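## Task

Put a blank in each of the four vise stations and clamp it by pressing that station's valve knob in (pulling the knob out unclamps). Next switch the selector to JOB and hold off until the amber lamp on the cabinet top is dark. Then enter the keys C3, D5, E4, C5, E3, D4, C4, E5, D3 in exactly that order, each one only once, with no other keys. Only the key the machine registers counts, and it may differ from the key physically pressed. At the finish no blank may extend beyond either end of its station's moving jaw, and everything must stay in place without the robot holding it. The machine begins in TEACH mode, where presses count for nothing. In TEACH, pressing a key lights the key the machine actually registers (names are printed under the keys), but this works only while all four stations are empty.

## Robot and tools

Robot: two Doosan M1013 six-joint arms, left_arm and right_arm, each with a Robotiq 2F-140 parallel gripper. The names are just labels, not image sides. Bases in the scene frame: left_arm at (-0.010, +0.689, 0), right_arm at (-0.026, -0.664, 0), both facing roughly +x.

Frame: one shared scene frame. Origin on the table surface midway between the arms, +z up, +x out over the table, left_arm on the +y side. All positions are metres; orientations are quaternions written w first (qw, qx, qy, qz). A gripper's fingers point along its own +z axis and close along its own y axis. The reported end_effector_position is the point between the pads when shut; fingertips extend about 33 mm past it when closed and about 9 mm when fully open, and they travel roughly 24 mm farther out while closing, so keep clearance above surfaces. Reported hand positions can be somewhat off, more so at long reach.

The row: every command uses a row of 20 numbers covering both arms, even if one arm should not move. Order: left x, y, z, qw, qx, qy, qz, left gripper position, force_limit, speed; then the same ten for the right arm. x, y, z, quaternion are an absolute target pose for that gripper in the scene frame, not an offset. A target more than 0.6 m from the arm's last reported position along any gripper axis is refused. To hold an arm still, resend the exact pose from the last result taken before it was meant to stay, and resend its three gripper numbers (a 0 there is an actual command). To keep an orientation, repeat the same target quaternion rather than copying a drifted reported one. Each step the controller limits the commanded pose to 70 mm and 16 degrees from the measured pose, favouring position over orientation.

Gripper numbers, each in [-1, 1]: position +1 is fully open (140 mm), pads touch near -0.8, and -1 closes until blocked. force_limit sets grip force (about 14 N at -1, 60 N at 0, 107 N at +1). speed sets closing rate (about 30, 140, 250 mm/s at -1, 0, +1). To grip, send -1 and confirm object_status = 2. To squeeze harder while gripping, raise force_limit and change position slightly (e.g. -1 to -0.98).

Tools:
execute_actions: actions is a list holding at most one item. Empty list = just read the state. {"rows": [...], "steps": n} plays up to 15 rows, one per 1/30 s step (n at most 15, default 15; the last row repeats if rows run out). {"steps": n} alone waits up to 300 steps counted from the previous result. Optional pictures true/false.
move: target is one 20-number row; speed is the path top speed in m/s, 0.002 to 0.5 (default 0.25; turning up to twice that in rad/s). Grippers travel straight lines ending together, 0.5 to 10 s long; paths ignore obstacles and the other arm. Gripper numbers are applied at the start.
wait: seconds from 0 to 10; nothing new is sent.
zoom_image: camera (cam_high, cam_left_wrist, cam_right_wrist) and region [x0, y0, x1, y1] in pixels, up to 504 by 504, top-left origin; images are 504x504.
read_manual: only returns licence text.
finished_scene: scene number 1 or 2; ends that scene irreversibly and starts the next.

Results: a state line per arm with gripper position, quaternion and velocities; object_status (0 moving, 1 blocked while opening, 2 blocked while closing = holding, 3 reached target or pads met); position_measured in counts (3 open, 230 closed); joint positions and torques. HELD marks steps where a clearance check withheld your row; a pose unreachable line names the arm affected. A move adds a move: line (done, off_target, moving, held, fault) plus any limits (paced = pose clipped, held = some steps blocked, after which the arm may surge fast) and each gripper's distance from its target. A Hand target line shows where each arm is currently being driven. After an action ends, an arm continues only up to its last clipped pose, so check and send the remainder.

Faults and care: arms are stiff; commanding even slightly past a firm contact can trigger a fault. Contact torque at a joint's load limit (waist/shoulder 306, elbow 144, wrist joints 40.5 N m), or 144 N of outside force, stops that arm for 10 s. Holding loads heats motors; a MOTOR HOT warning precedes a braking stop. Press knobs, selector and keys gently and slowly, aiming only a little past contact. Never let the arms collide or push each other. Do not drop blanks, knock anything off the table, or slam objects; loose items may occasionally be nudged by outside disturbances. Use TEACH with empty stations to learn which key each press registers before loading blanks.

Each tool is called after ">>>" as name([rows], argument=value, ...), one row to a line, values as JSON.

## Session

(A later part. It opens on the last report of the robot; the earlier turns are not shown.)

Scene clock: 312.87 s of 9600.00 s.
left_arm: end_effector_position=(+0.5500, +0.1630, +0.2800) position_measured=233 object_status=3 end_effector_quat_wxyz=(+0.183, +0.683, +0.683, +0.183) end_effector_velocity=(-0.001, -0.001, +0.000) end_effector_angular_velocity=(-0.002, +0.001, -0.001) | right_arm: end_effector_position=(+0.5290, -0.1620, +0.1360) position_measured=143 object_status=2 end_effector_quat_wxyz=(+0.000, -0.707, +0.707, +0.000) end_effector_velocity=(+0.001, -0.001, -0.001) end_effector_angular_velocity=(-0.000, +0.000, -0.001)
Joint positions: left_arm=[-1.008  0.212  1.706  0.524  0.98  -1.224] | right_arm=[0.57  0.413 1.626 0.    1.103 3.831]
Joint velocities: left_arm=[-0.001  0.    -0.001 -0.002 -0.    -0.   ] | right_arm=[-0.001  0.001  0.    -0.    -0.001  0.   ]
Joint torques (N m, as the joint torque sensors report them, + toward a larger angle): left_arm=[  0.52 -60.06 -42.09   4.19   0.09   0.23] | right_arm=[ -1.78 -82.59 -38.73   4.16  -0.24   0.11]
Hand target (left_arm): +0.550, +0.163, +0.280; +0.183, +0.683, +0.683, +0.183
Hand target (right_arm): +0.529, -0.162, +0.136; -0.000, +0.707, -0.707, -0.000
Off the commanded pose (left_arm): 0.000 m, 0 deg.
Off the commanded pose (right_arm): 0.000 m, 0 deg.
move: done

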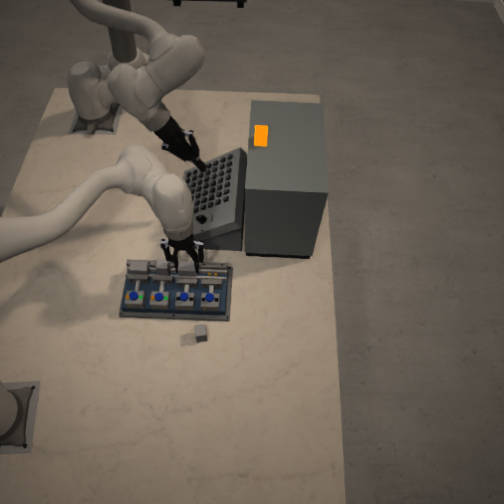

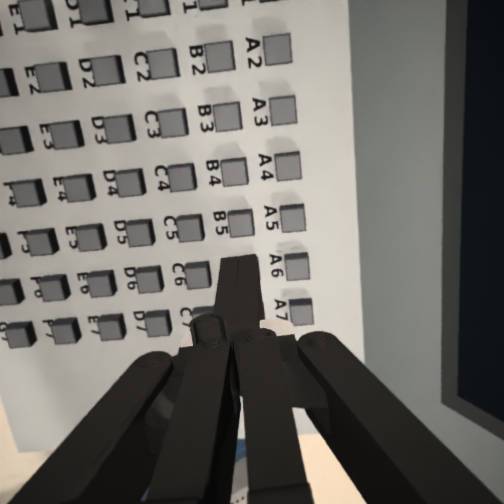

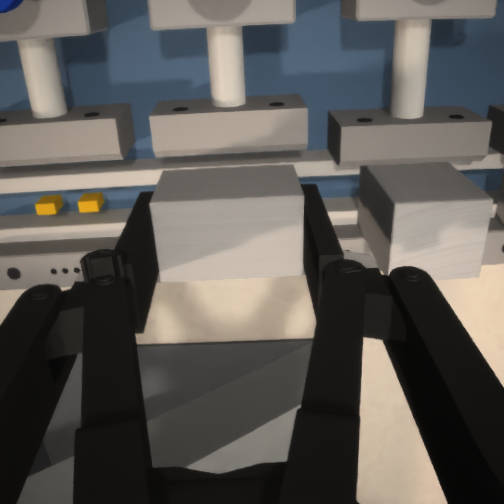

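>>> move(target=[0.55,0.163,0.28,0.183,0.683,0.683,0.183,-1,0,0,0.529,-0.162,0.1197,0,-0.7071,0.7071,0,-1,0,-0.5], speed=0.03)

>>> move(target=[0.55,0.163,0.28,0.183,0.683,0.683,0.183,-1,0,0,0.529,-0.162,0.1197,0,-0.7071,0.7071,0,0.06,0,0])

>>> move(target=[0.55,0.163,0.28,0.183,0.683,0.683,0.183,-1,0,0,0.529,-0.215,0.157,0,-0.7071,0.7071,0,0.06,0,0], speed=0.15)

>>> move(target=[0.55,0.163,0.28,0.183,0.683,0.683,0.183,-1,0,0,0.5285,-0.267,0.152,0,-0.7071,0.7071,0,-1,0,0])

>>> move(target=[0.55,0.163,0.28,0.183,0.683,0.683,0.183,-1,0,0,0.5285,-0.267,0.134,0,-0.7071,0.7071,0,-1,0,0], speed=0.03)

>>> move(target=[0.55,0.163,0.28,0.183,0.683,0.683,0.183,-1,0,0,0.54,-0.31,0.16,0,-0.7071,0.7071,0,-1,0,0])

>>> move(target=[0.55,0.163,0.28,0.183,0.683,0.683,0.183,-1,0,0,0.588,-0.362,0.10,0,-0.113,0.9936,0,-0.08,0,0], speed=0.4)

Scene clock: 330.63 s of 9600.00 s.
left_arm: end_effector_position=(+0.5500, +0.1630, +0.2800) position_measured=233 object_status=3 end_effector_quat_wxyz=(+0.183, +0.683, +0.683, +0.183) end_effector_velocity=(-0.000, +0.001, -0.001) end_effector_angular_velocity=(+0.001, +0.002, +0.001) | right_arm: end_effector_position=(+0.5290, -0.1620, +0.1197) position_measured=143 object_status=2 end_effector_quat_wxyz=(+0.000, -0.707, +0.707, +0.000) end_effector_velocity=(-0.001, +0.001, -0.001) end_effector_angular_velocity=(-0.000, +0.001, +0.002)
Joint positions: left_arm=[-1.008  0.212  1.706  0.524  0.98  -1.224] | right_arm=[0.57  0.425 1.64  0.    1.077 3.831]
Joint velocities: left_arm=[ 0.     0.     0.001 -0.001  0.    -0.   ] | right_arm=[ 0.002  0.     0.001  0.    -0.     0.   ]
Joint torques (N m, as the joint torque sensors report them, + toward a larger angle): left_arm=[  0.62 -60.64 -42.4    4.15   0.15   0.11] | right_arm=[ -2.01 -81.67 -38.4    4.16  -0.29   0.22]
Hand target (left_arm): +0.550, +0.163, +0.280; +0.183, +0.683, +0.683, +0.183
Hand target (right_arm): +0.529, -0.162, +0.120; -0.000, +0.707, -0.707, -0.000
Off the commanded pose (left_arm): 0.000 m, 0 deg.
Off the commanded pose (right_arm): 0.000 m, 0 deg.
After step 90, 13.97 s passed at rest.
move: done

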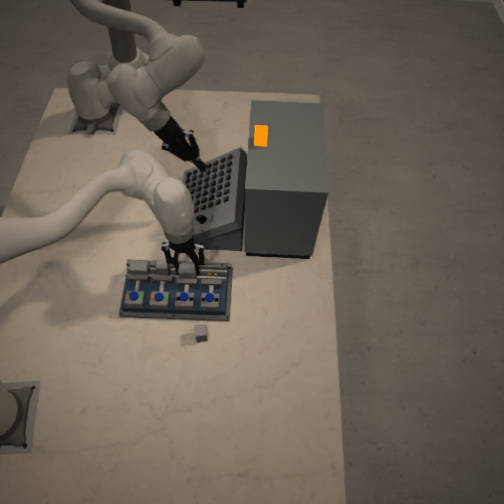

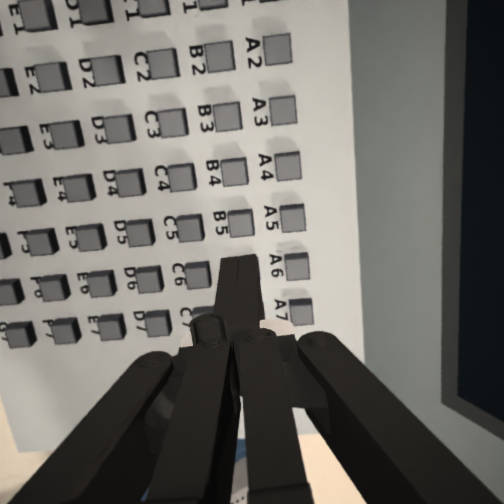

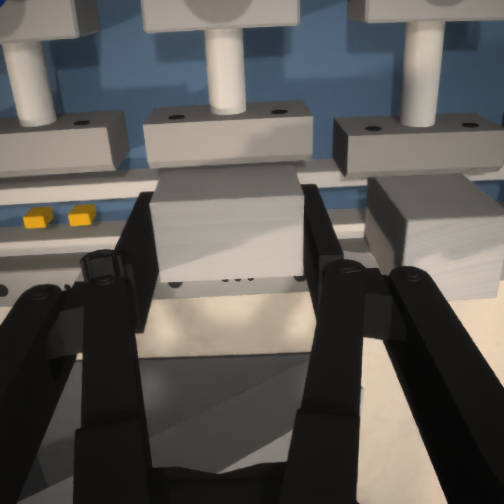

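Scene clock: 331.33 s of 9600.00 s.
left_arm: end_effector_position=(+0.5500, +0.1630, +0.2800) position_measured=233 object_status=3 end_effector_quat_wxyz=(+0.183, +0.683, +0.683, +0.183) end_effector_velocity=(-0.000, +0.001, -0.000) end_effector_angular_velocity=(-0.001, +0.003, +0.002) | right_arm: end_effector_position=(+0.5290, -0.1620, +0.1197) position_measured=122 object_status=3 end_effector_quat_wxyz=(-0.000, -0.707, +0.707, +0.000) end_effector_velocity=(-0.000, -0.000, -0.000) end_effector_angular_velocity=(-0.000, +0.000, +0.001)
Joint positions: left_arm=[-1.008  0.212  1.706  0.524  0.98  -1.224] | right_arm=[0.57  0.425 1.64  0.    1.076 3.831]
Joint velocities: left_arm=[ 0.001 -0.     0.    -0.003  0.001  0.001] | right_arm=[ 0.    -0.     0.001  0.    -0.    -0.001]
Joint torques (N m, as the joint torque sensors report them, + toward a larger angle): left_arm=[  1.51 -60.31 -42.46   4.15   0.08   0.26] | right_arm=[ -1.63 -81.45 -37.45   3.98  -0.23   0.36]
Hand target (left_arm): +0.550, +0.163, +0.280; +0.183, +0.683, +0.683, +0.183
Hand target (right_arm): +0.529, -0.162, +0.120; +0.000, +0.707, -0.707, -0.000
Off the commanded pose (left_arm): 0.000 m, 0 deg.
Off the commanded pose (right_arm): 0.000 m, 0 deg.
move: done

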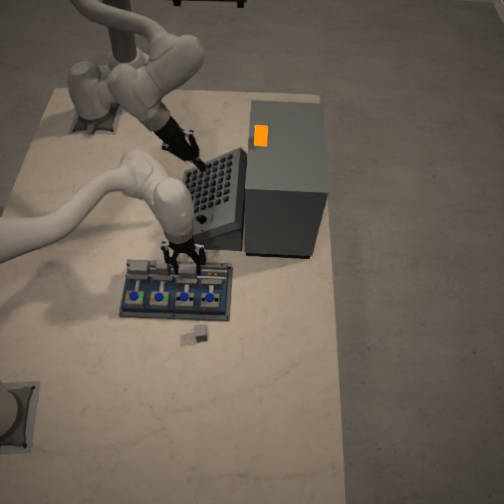

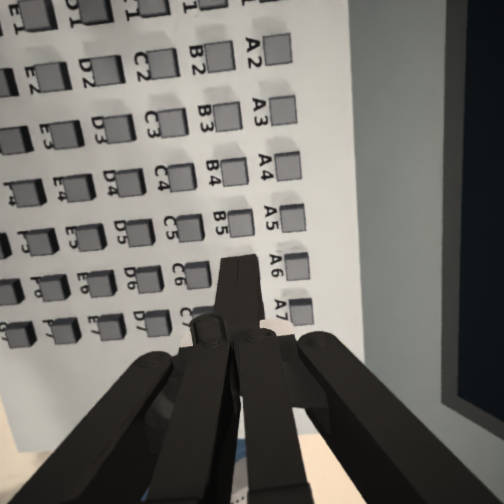

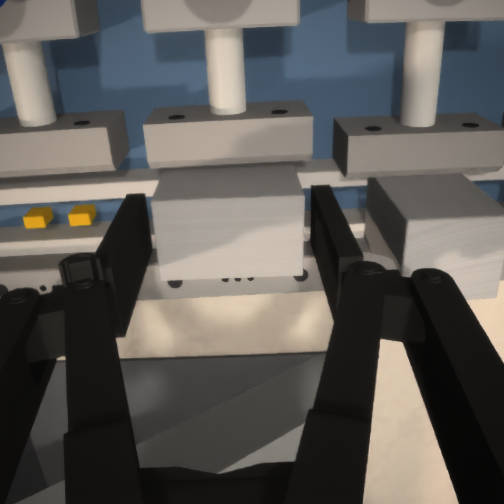

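Scene clock: 332.10 s of 9600.00 s.
left_arm: end_effector_position=(+0.5500, +0.1630, +0.2800) position_measured=233 object_status=3 end_effector_quat_wxyz=(+0.183, +0.683, +0.683, +0.183) end_effector_velocity=(+0.000, -0.000, +0.001) end_effector_angular_velocity=(-0.002, +0.000, +0.001) | right_arm: end_effector_position=(+0.5289, -0.2150, +0.1569) position_measured=122 object_status=3 end_effector_quat_wxyz=(-0.000, -0.707, +0.707, -0.000) end_effector_velocity=(-0.001, +0.000, +0.000) end_effector_angular_velocity=(+0.000, +0.001, +0.002)
Joint positions: left_arm=[-1.008  0.212  1.706  0.524  0.98  -1.224] | right_arm=[ 0.513  0.347  1.679 -0.     1.115  3.774]
Joint velocities: left_arm=[ 0.    -0.    -0.001 -0.002 -0.001  0.   ] | right_arm=[ 0.001 -0.001  0.001  0.001  0.    -0.001]
Joint torques (N m, as the joint torque sensors report them, + toward a larger angle): left_arm=[  0.97 -59.74 -42.59   4.2    0.07   0.13] | right_arm=[ -1.88 -73.2  -37.36   4.21  -0.15   0.3 ]
Hand target (left_arm): +0.550, +0.163, +0.280; +0.183, +0.683, +0.683, +0.183
Hand target (right_arm): +0.529, -0.215, +0.157; +0.000, +0.707, -0.707, +0.000
Off the commanded pose (left_arm): 0.000 m, 0 deg.
Off the commanded pose (right_arm): 0.000 m, 0 deg.
move: done

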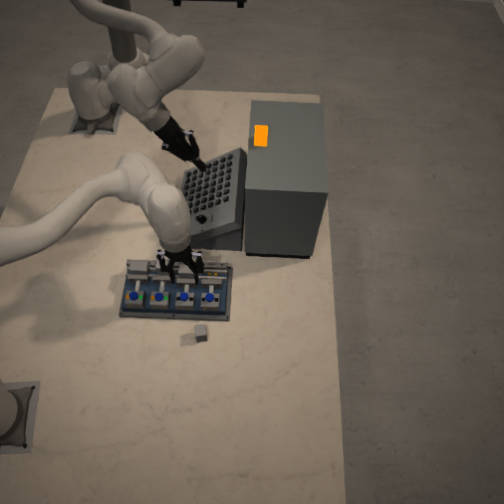

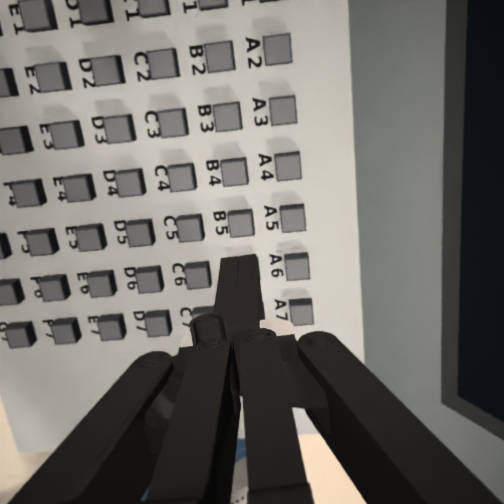

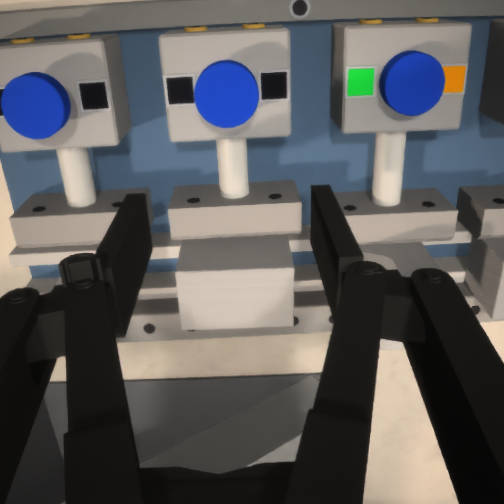

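Scene clock: 332.87 s of 9600.00 s.
left_arm: end_effector_position=(+0.5500, +0.1630, +0.2800) position_measured=233 object_status=3 end_effector_quat_wxyz=(+0.183, +0.683, +0.683, +0.183) end_effector_velocity=(-0.001, -0.000, -0.001) end_effector_angular_velocity=(+0.000, +0.002, -0.000) | right_arm: end_effector_position=(+0.5284, -0.2670, +0.1520) position_measured=233 object_status=3 end_effector_quat_wxyz=(-0.000, -0.707, +0.707, +0.000) end_effector_velocity=(+0.000, -0.000, -0.000) end_effector_angular_velocity=(-0.000, +0.000, +0.000)
Joint positions: left_arm=[-1.008  0.212  1.706  0.524  0.98  -1.224] | right_arm=[0.452 0.304 1.749 0.    1.088 3.713]
Joint velocities: left_arm=[-0.     0.001  0.001 -0.002 -0.     0.   ] | right_arm=[-0.001 -0.     0.     0.    -0.    -0.001]
Joint torques (N m, as the joint torque sensors report them, + toward a larger angle): left_arm=[  0.81 -60.58 -42.26   4.18   0.28   0.26] | right_arm=[ -1.95 -69.86 -36.35   4.21  -0.16   0.17]
Hand target (left_arm): +0.550, +0.163, +0.280; +0.183, +0.683, +0.683, +0.183
Hand target (right_arm): +0.528, -0.267, +0.152; +0.000, +0.707, -0.707, -0.000
Off the commanded pose (left_arm): 0.000 m, 0 deg.
Off the commanded pose (right_arm): 0.000 m, 0 deg.
move: done

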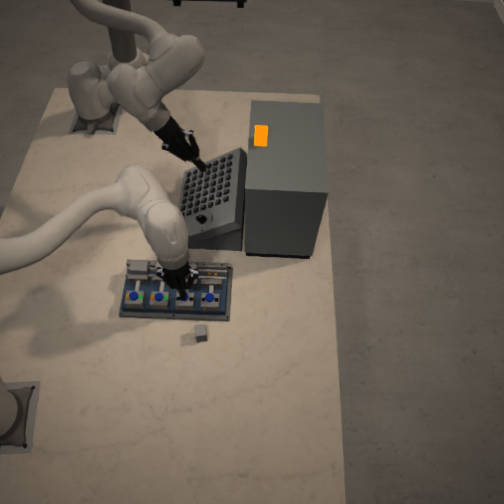

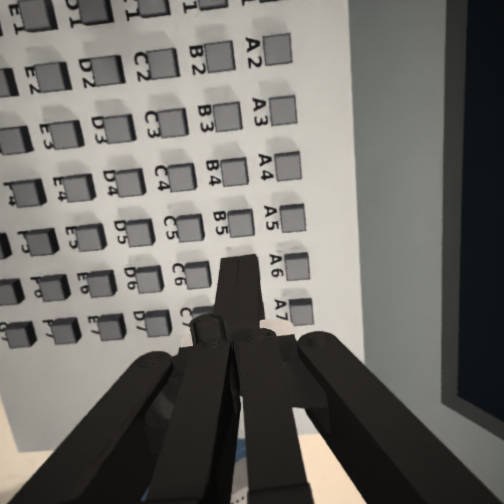

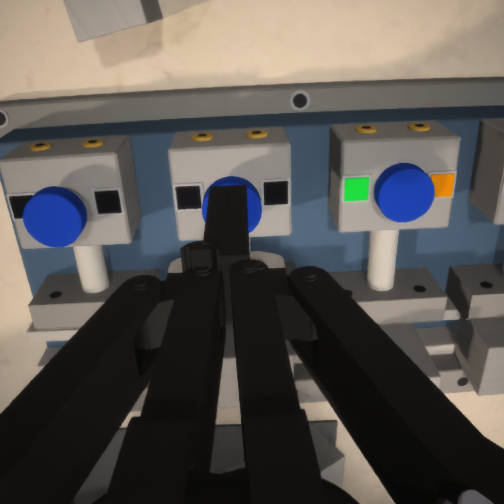

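Scene clock: 333.73 s of 9600.00 s.
left_arm: end_effector_position=(+0.5500, +0.1630, +0.2800) position_measured=233 object_status=3 end_effector_quat_wxyz=(+0.183, +0.683, +0.683, +0.183) end_effector_velocity=(+0.001, +0.001, +0.000) end_effector_angular_velocity=(+0.000, -0.000, +0.002) | right_arm: end_effector_position=(+0.5285, -0.2670, +0.1340) position_measured=233 object_status=3 end_effector_quat_wxyz=(-0.000, -0.707, +0.707, +0.000) end_effector_velocity=(-0.000, +0.000, -0.000) end_effector_angular_velocity=(-0.000, +0.000, +0.001)
Joint positions: left_arm=[-1.008  0.212  1.706  0.524  0.98  -1.224] | right_arm=[0.452 0.319 1.766 0.    1.057 3.713]
Joint velocities: left_arm=[ 0.002  0.    -0.001  0.     0.     0.   ] | right_arm=[ 0.001  0.     0.    -0.    -0.001  0.   ]
Joint torques (N m, as the joint torque sensors report them, + toward a larger angle): left_arm=[  1.08 -59.49 -42.26   4.14   0.11   0.13] | right_arm=[ -3.58 -65.74 -33.84   3.8   -0.87   0.12]
Hand target (left_arm): +0.550, +0.163, +0.280; +0.183, +0.683, +0.683, +0.183
Hand target (right_arm): +0.529, -0.267, +0.134; -0.000, +0.707, -0.707, -0.000
Off the commanded pose (left_arm): 0.000 m, 0 deg.
Off the commanded pose (right_arm): 0.000 m, 0 deg.
move: done

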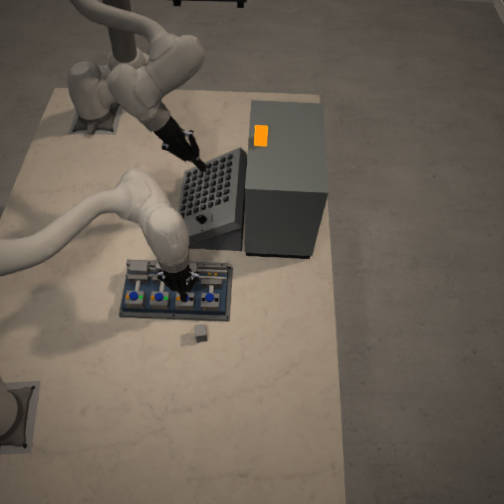

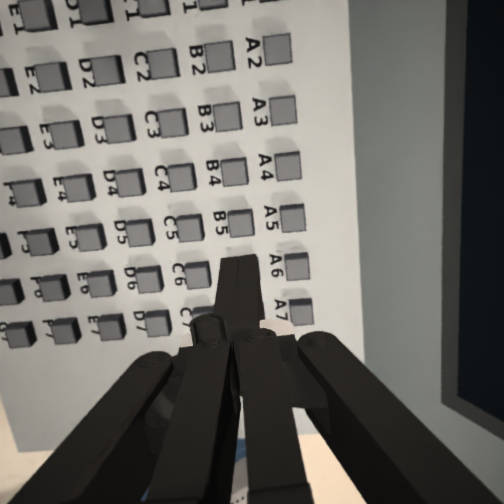

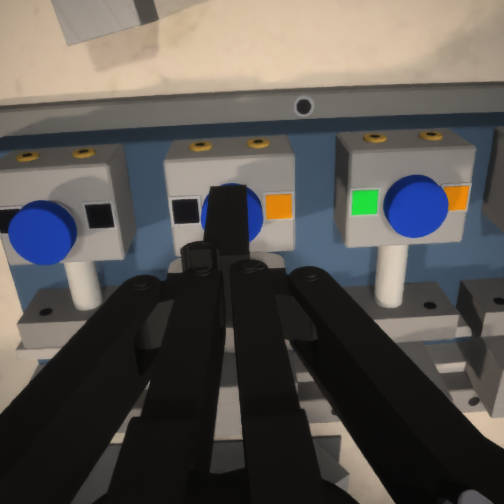

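Scene clock: 334.47 s of 9600.00 s.
left_arm: end_effector_position=(+0.5500, +0.1630, +0.2800) position_measured=233 object_status=3 end_effector_quat_wxyz=(+0.183, +0.683, +0.683, +0.183) end_effector_velocity=(-0.001, -0.001, -0.001) end_effector_angular_velocity=(+0.002, +0.001, -0.001) | right_arm: end_effector_position=(+0.5398, -0.3100, +0.1599) position_measured=233 object_status=3 end_effector_quat_wxyz=(-0.000, -0.707, +0.707, -0.000) end_effector_velocity=(-0.000, +0.000, +0.001) end_effector_angular_velocity=(+0.001, -0.000, +0.001)
Joint positions: left_arm=[-1.008  0.212  1.706  0.524  0.98  -1.224] | right_arm=[ 0.389  0.277  1.77  -0.     1.095  3.65 ]
Joint velocities: left_arm=[-0.001  0.001  0.001  0.    -0.     0.   ] | right_arm=[ 0.    -0.001 -0.     0.     0.001 -0.001]
Joint torques (N m, as the joint torque sensors report them, + toward a larger angle): left_arm=[  0.89 -60.23 -42.07   4.26   0.12   0.25] | right_arm=[ -1.33 -66.6  -37.22   4.27  -0.06   0.02]
Hand target (left_arm): +0.550, +0.163, +0.280; +0.183, +0.683, +0.683, +0.183
Hand target (right_arm): +0.540, -0.310, +0.160; +0.000, +0.707, -0.707, +0.000
Off the commanded pose (left_arm): 0.000 m, 0 deg.
Off the commanded pose (right_arm): 0.000 m, 0 deg.
move: done

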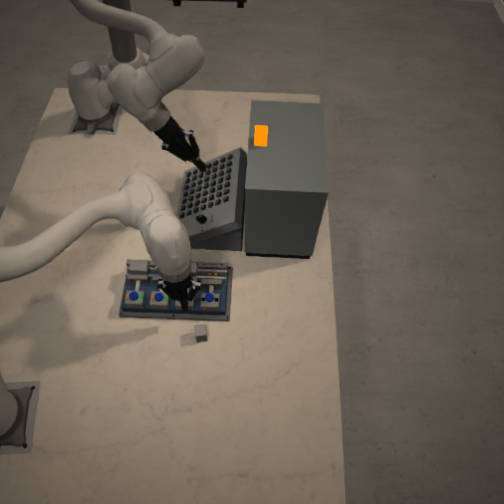

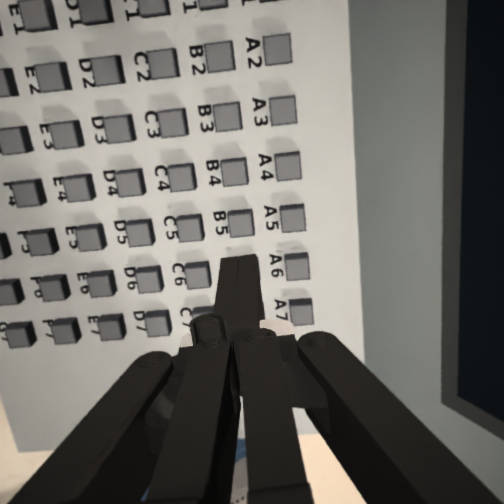

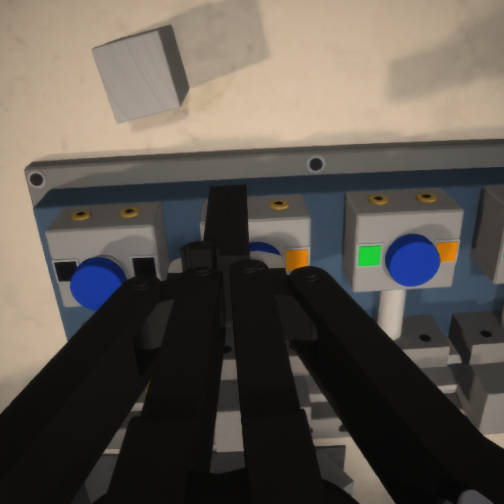

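Scene clock: 336.60 s of 9600.00 s.
left_arm: end_effector_position=(+0.5500, +0.1630, +0.2800) position_measured=233 object_status=3 end_effector_quat_wxyz=(+0.183, +0.683, +0.683, +0.183) end_effector_velocity=(+0.000, -0.000, +0.000) end_effector_angular_velocity=(-0.000, -0.001, -0.000) | right_arm: end_effector_position=(+0.5879, -0.3621, +0.1000) position_measured=139 object_status=3 end_effector_quat_wxyz=(-0.000, -0.113, +0.994, +0.000) end_effector_velocity=(-0.000, -0.000, -0.001) end_effector_angular_velocity=(-0.001, +0.001, -0.002)
Joint positions: left_arm=[-1.008  0.212  1.706  0.524  0.98  -1.224] | right_arm=[0.288 0.351 1.791 0.    1.    4.893]
Joint velocities: left_arm=[-0.    -0.    -0.     0.001 -0.    -0.   ] | right_arm=[-0.     0.     0.001 -0.001 -0.     0.002]
Joint torques (N m, as the joint torque sensors report them, + toward a larger angle): left_arm=[  0.84 -60.56 -42.34   4.14   0.09   0.24] | right_arm=[ -2.35 -71.65 -35.66   4.05  -0.15  -0.2 ]
Hand target (left_arm): +0.550, +0.163, +0.280; +0.183, +0.683, +0.683, +0.183
Hand target (right_arm): +0.588, -0.362, +0.100; -0.000, -0.113, +0.994, +0.000
Off the commanded pose (left_arm): 0.000 m, 0 deg.
Off the commanded pose (right_arm): 0.000 m, 0 deg.
move: done

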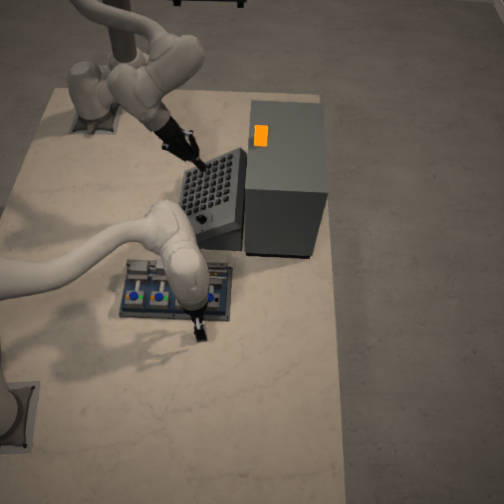

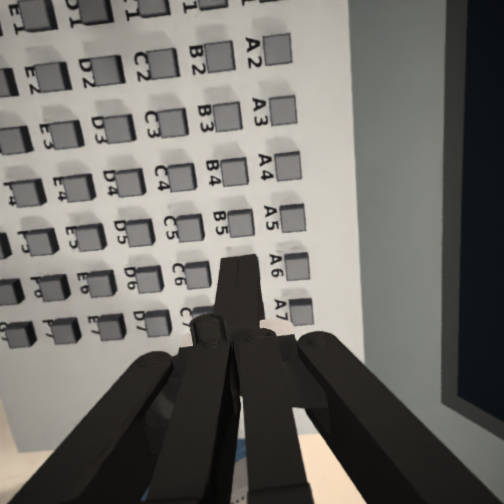

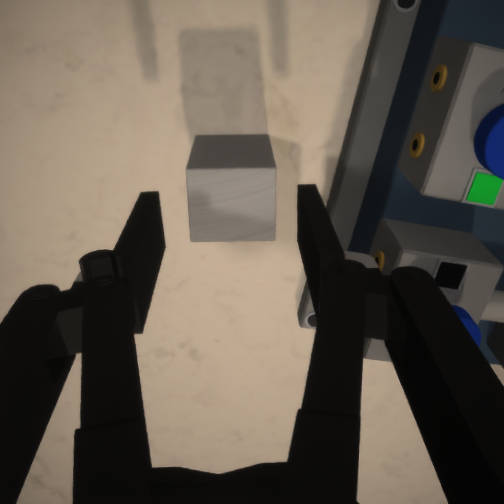

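>>> move(target=[0.55,0.163,0.28,0.183,0.683,0.683,0.183,-1,0,0,0.586,-0.362,0.065,0,-0.096,0.9954,0,-0.08,0,0], speed=0.08)

>>> move(target=[0.55,0.163,0.28,0.183,0.683,0.683,0.183,-1,0,0,0.586,-0.362,0.065,0,-0.096,0.9954,0,-1,0,-0.5])

>>> move(target=[0.55,0.163,0.28,0.183,0.683,0.683,0.183,-1,0,0,0.586,-0.362,0.195,0,-0.096,0.9954,0,-1,0,-0.5])

>>> move(target=[0.55,0.163,0.28,0.183,0.683,0.683,0.183,-1,0,0,0.614,-0.163,0.19,0,-0.7071,0.7071,0,-1,0,-0.5])

>>> move(target=[0.55,0.163,0.28,0.183,0.683,0.683,0.183,-1,0,0,0.614,-0.163,0.158,0,-0.7071,0.7071,0,-1,0,-0.5], speed=0.06)

Scene clock: 377.70 s of 9600.00 s.
left_arm: end_effector_position=(+0.5500, +0.1630, +0.2800) position_measured=233 object_status=3 end_effector_quat_wxyz=(+0.183, +0.683, +0.683, +0.183) end_effector_velocity=(-0.001, -0.001, -0.001) end_effector_angular_velocity=(+0.000, +0.001, -0.002) | right_arm: end_effector_position=(+0.5860, -0.3620, +0.0650) position_measured=139 object_status=3 end_effector_quat_wxyz=(+0.000, -0.096, +0.995, +0.000) end_effector_velocity=(-0.001, -0.000, -0.001) end_effector_angular_velocity=(-0.000, +0.001, -0.001)
Joint positions: left_arm=[-1.008  0.212  1.706  0.524  0.98  -1.224] | right_arm=[0.289 0.381 1.822 0.    0.938 4.928]
Joint velocities: left_arm=[-0.001  0.001  0.001 -0.    -0.002  0.   ] | right_arm=[-0.     0.001  0.001 -0.    -0.001  0.001]
Joint torques (N m, as the joint torque sensors report them, + toward a larger angle): left_arm=[  0.69 -60.18 -42.49   4.13   0.15   0.2 ] | right_arm=[ -1.5  -74.07 -34.37   3.73  -0.22   0.24]
Hand target (left_arm): +0.550, +0.163, +0.280; +0.183, +0.683, +0.683, +0.183
Hand target (right_arm): +0.586, -0.362, +0.065; -0.000, -0.096, +0.995, +0.000
Off the commanded pose (left_arm): 0.000 m, 0 deg.
Off the commanded pose (right_arm): 0.000 m, 0 deg.
After step 90, 37.33 s passed at rest.
move: done

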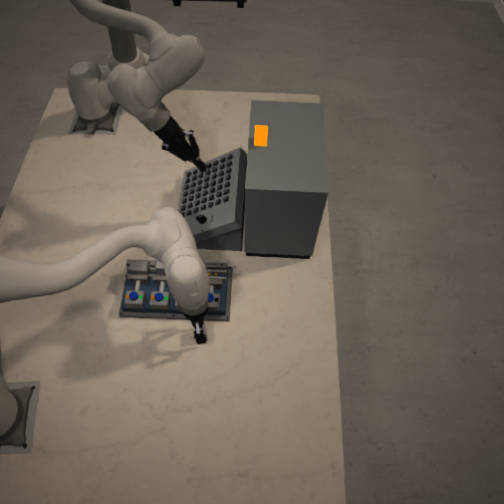

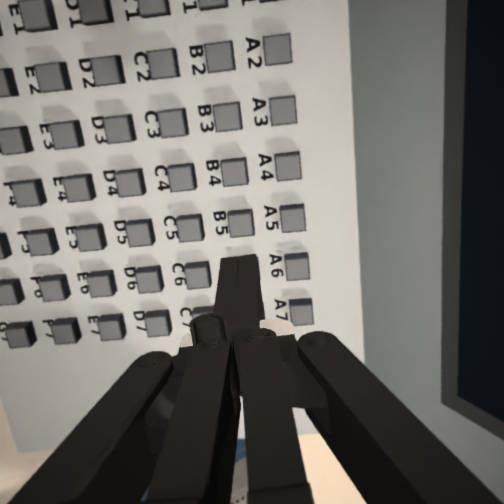

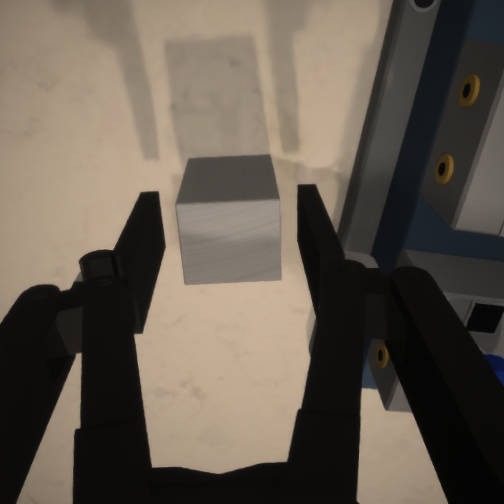

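Scene clock: 378.40 s of 9600.00 s.
left_arm: end_effector_position=(+0.5500, +0.1630, +0.2800) position_measured=233 object_status=3 end_effector_quat_wxyz=(+0.183, +0.683, +0.683, +0.183) end_effector_velocity=(-0.001, +0.001, -0.000) end_effector_angular_velocity=(+0.000, +0.001, +0.001) | right_arm: end_effector_position=(+0.5860, -0.3620, +0.0650) position_measured=174 object_status=2 end_effector_quat_wxyz=(+0.000, -0.096, +0.995, +0.000) end_effector_velocity=(-0.000, -0.000, -0.000) end_effector_angular_velocity=(-0.000, +0.001, +0.000)
Joint positions: left_arm=[-1.008  0.212  1.706  0.524  0.98  -1.224] | right_arm=[0.289 0.381 1.822 0.    0.938 4.928]
Joint velocities: left_arm=[ 0.001 -0.002  0.002 -0.001  0.001 -0.   ] | right_arm=[-0.     0.     0.001 -0.    -0.    -0.   ]
Joint torques (N m, as the joint torque sensors report them, + toward a larger angle): left_arm=[  0.9  -59.69 -42.05   4.15   0.18   0.15] | right_arm=[ -2.17 -62.04 -25.92   3.49  -0.12   0.15]
Hand target (left_arm): +0.550, +0.163, +0.280; +0.183, +0.683, +0.683, +0.183
Hand target (right_arm): +0.586, -0.362, +0.065; -0.000, -0.096, +0.995, +0.000
Off the commanded pose (left_arm): 0.000 m, 0 deg.
Off the commanded pose (right_arm): 0.000 m, 0 deg.
move: done

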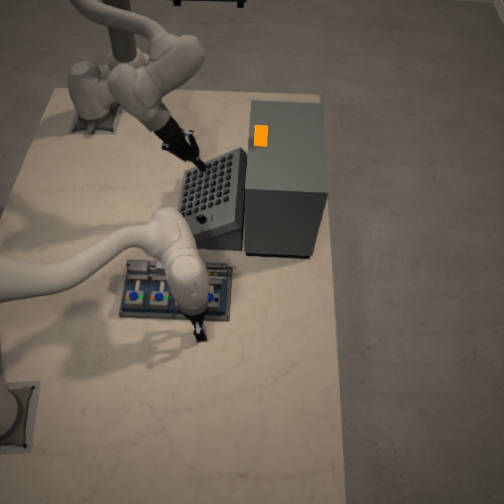

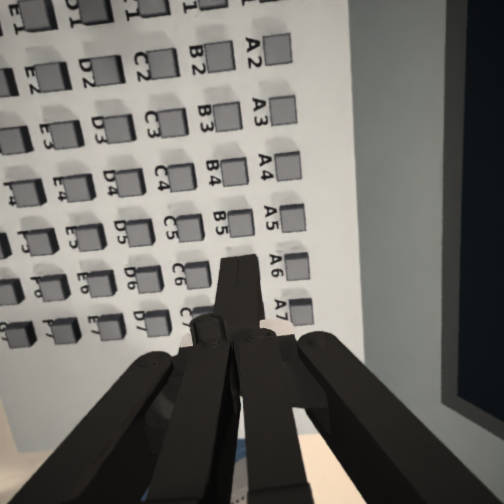

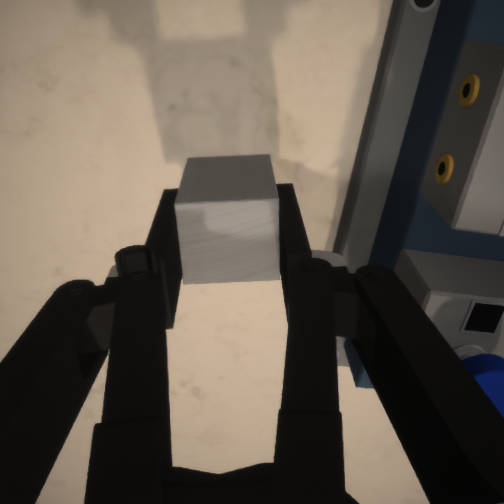

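Scene clock: 379.33 s of 9600.00 s.
left_arm: end_effector_position=(+0.5500, +0.1630, +0.2800) position_measured=233 object_status=3 end_effector_quat_wxyz=(+0.183, +0.683, +0.683, +0.183) end_effector_velocity=(+0.001, +0.001, +0.001) end_effector_angular_velocity=(-0.002, -0.001, +0.002) | right_arm: end_effector_position=(+0.5859, -0.3621, +0.1950) position_measured=174 object_status=2 end_effector_quat_wxyz=(-0.000, -0.096, +0.995, -0.000) end_effector_velocity=(-0.000, +0.001, +0.000) end_effector_angular_velocity=(-0.000, -0.000, +0.002)
Joint positions: left_arm=[-1.008  0.212  1.706  0.524  0.98  -1.224] | right_arm=[ 0.289  0.275  1.704 -0.     1.163  4.929]
Joint velocities: left_arm=[ 0.002 -0.001 -0.001 -0.    -0.    -0.   ] | right_arm=[ 0.002 -0.    -0.    -0.     0.001 -0.   ]
Joint torques (N m, as the joint torque sensors report them, + toward a larger angle): left_arm=[  0.69 -60.92 -42.79   4.15   0.11   0.17] | right_arm=[ -1.66 -70.15 -39.25   4.4   -0.2    0.16]
Hand target (left_arm): +0.550, +0.163, +0.280; +0.183, +0.683, +0.683, +0.183
Hand target (right_arm): +0.586, -0.362, +0.195; +0.000, -0.096, +0.995, -0.000
Off the commanded pose (left_arm): 0.000 m, 0 deg.
Off the commanded pose (right_arm): 0.000 m, 0 deg.
move: done

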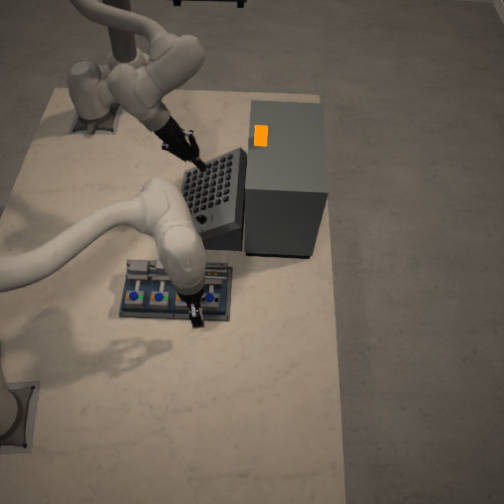

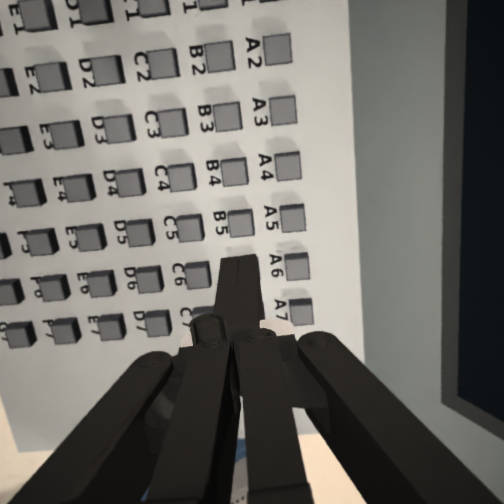

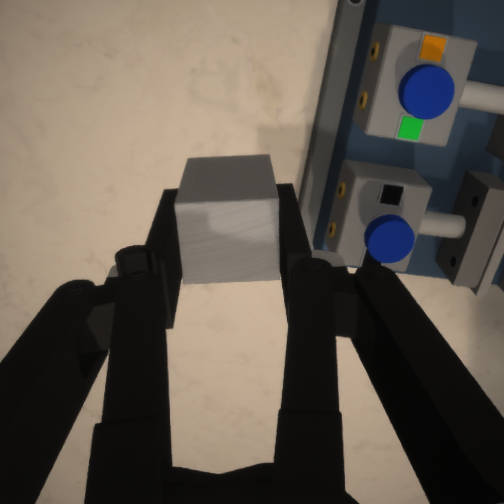

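Scene clock: 382.47 s of 9600.00 s.
left_arm: end_effector_position=(+0.5500, +0.1630, +0.2800) position_measured=233 object_status=3 end_effector_quat_wxyz=(+0.183, +0.683, +0.683, +0.183) end_effector_velocity=(-0.000, -0.001, -0.000) end_effector_angular_velocity=(-0.001, +0.000, -0.001) | right_arm: end_effector_position=(+0.6144, -0.1631, +0.1901) position_measured=174 object_status=2 end_effector_quat_wxyz=(+0.000, -0.707, +0.707, -0.000) end_effector_velocity=(+0.000, +0.001, +0.001) end_effector_angular_velocity=(+0.001, -0.001, +0.002)
Joint positions: left_arm=[-1.008  0.212  1.706  0.524  0.98  -1.224] | right_arm=[ 0.503  0.475  1.426 -0.     1.24   3.764]
Joint velocities: left_arm=[-0.001  0.    -0.    -0.001 -0.     0.   ] | right_arm=[ 0.001 -0.    -0.001  0.     0.    -0.001]
Joint torques (N m, as the joint torque sensors report them, + toward a larger angle): left_arm=[  0.28 -60.76 -42.62   4.21  -0.01   0.18] | right_arm=[ -1.88 -91.03 -40.58   4.37  -0.2    0.06]
Hand target (left_arm): +0.550, +0.163, +0.280; +0.183, +0.683, +0.683, +0.183
Hand target (right_arm): +0.614, -0.163, +0.190; -0.000, +0.707, -0.707, +0.000
Off the commanded pose (left_arm): 0.000 m, 0 deg.
Off the commanded pose (right_arm): 0.000 m, 0 deg.
move: done

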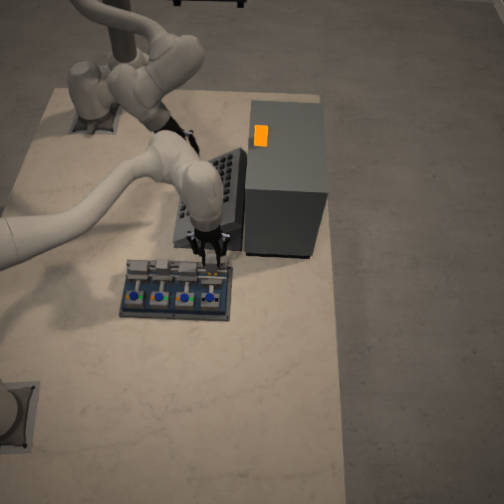

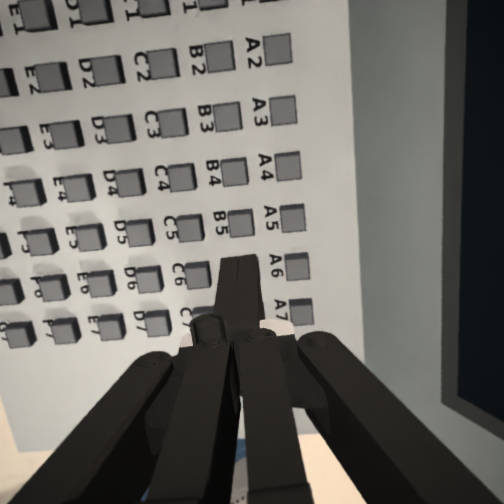

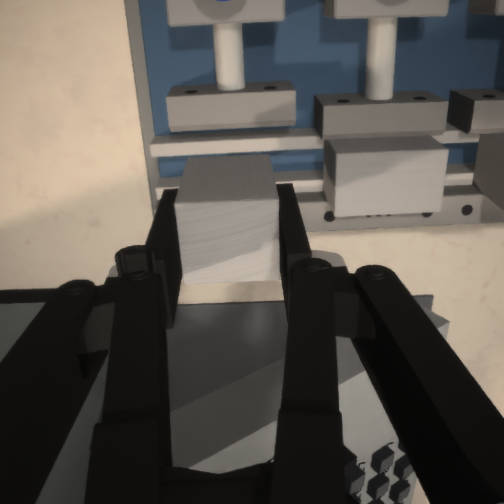

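Scene clock: 383.30 s of 9600.00 s.
left_arm: end_effector_position=(+0.5500, +0.1630, +0.2800) position_measured=233 object_status=3 end_effector_quat_wxyz=(+0.183, +0.683, +0.683, +0.183) end_effector_velocity=(+0.000, -0.000, +0.001) end_effector_angular_velocity=(+0.000, -0.002, -0.001) | right_arm: end_effector_position=(+0.6140, -0.1630, +0.1580) position_measured=174 object_status=2 end_effector_quat_wxyz=(+0.000, -0.707, +0.707, +0.000) end_effector_velocity=(-0.000, +0.001, +0.000) end_effector_angular_velocity=(+0.000, -0.000, +0.001)
Joint positions: left_arm=[-1.008  0.212  1.706  0.524  0.98  -1.224] | right_arm=[0.503 0.493 1.46  0.    1.189 3.764]
Joint velocities: left_arm=[-0.001 -0.001 -0.001  0.002  0.     0.   ] | right_arm=[ 0.001 -0.    -0.     0.    -0.     0.   ]
Joint torques (N m, as the joint torque sensors report them, + toward a larger angle): left_arm=[  0.91 -60.25 -42.39   4.16   0.16   0.17] | right_arm=[ -1.63 -91.74 -39.99   4.56  -0.22   0.09]
Hand target (left_arm): +0.550, +0.163, +0.280; +0.183, +0.683, +0.683, +0.183
Hand target (right_arm): +0.614, -0.163, +0.158; -0.000, +0.707, -0.707, -0.000
Off the commanded pose (left_arm): 0.000 m, 0 deg.
Off the commanded pose (right_arm): 0.000 m, 0 deg.
move: done

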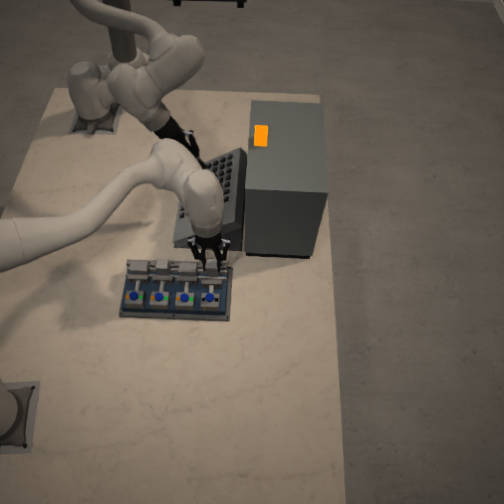

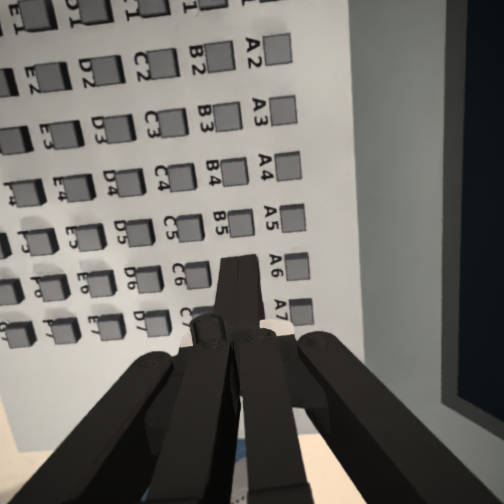

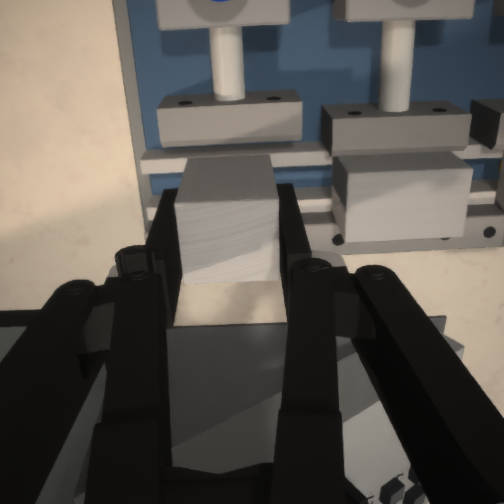

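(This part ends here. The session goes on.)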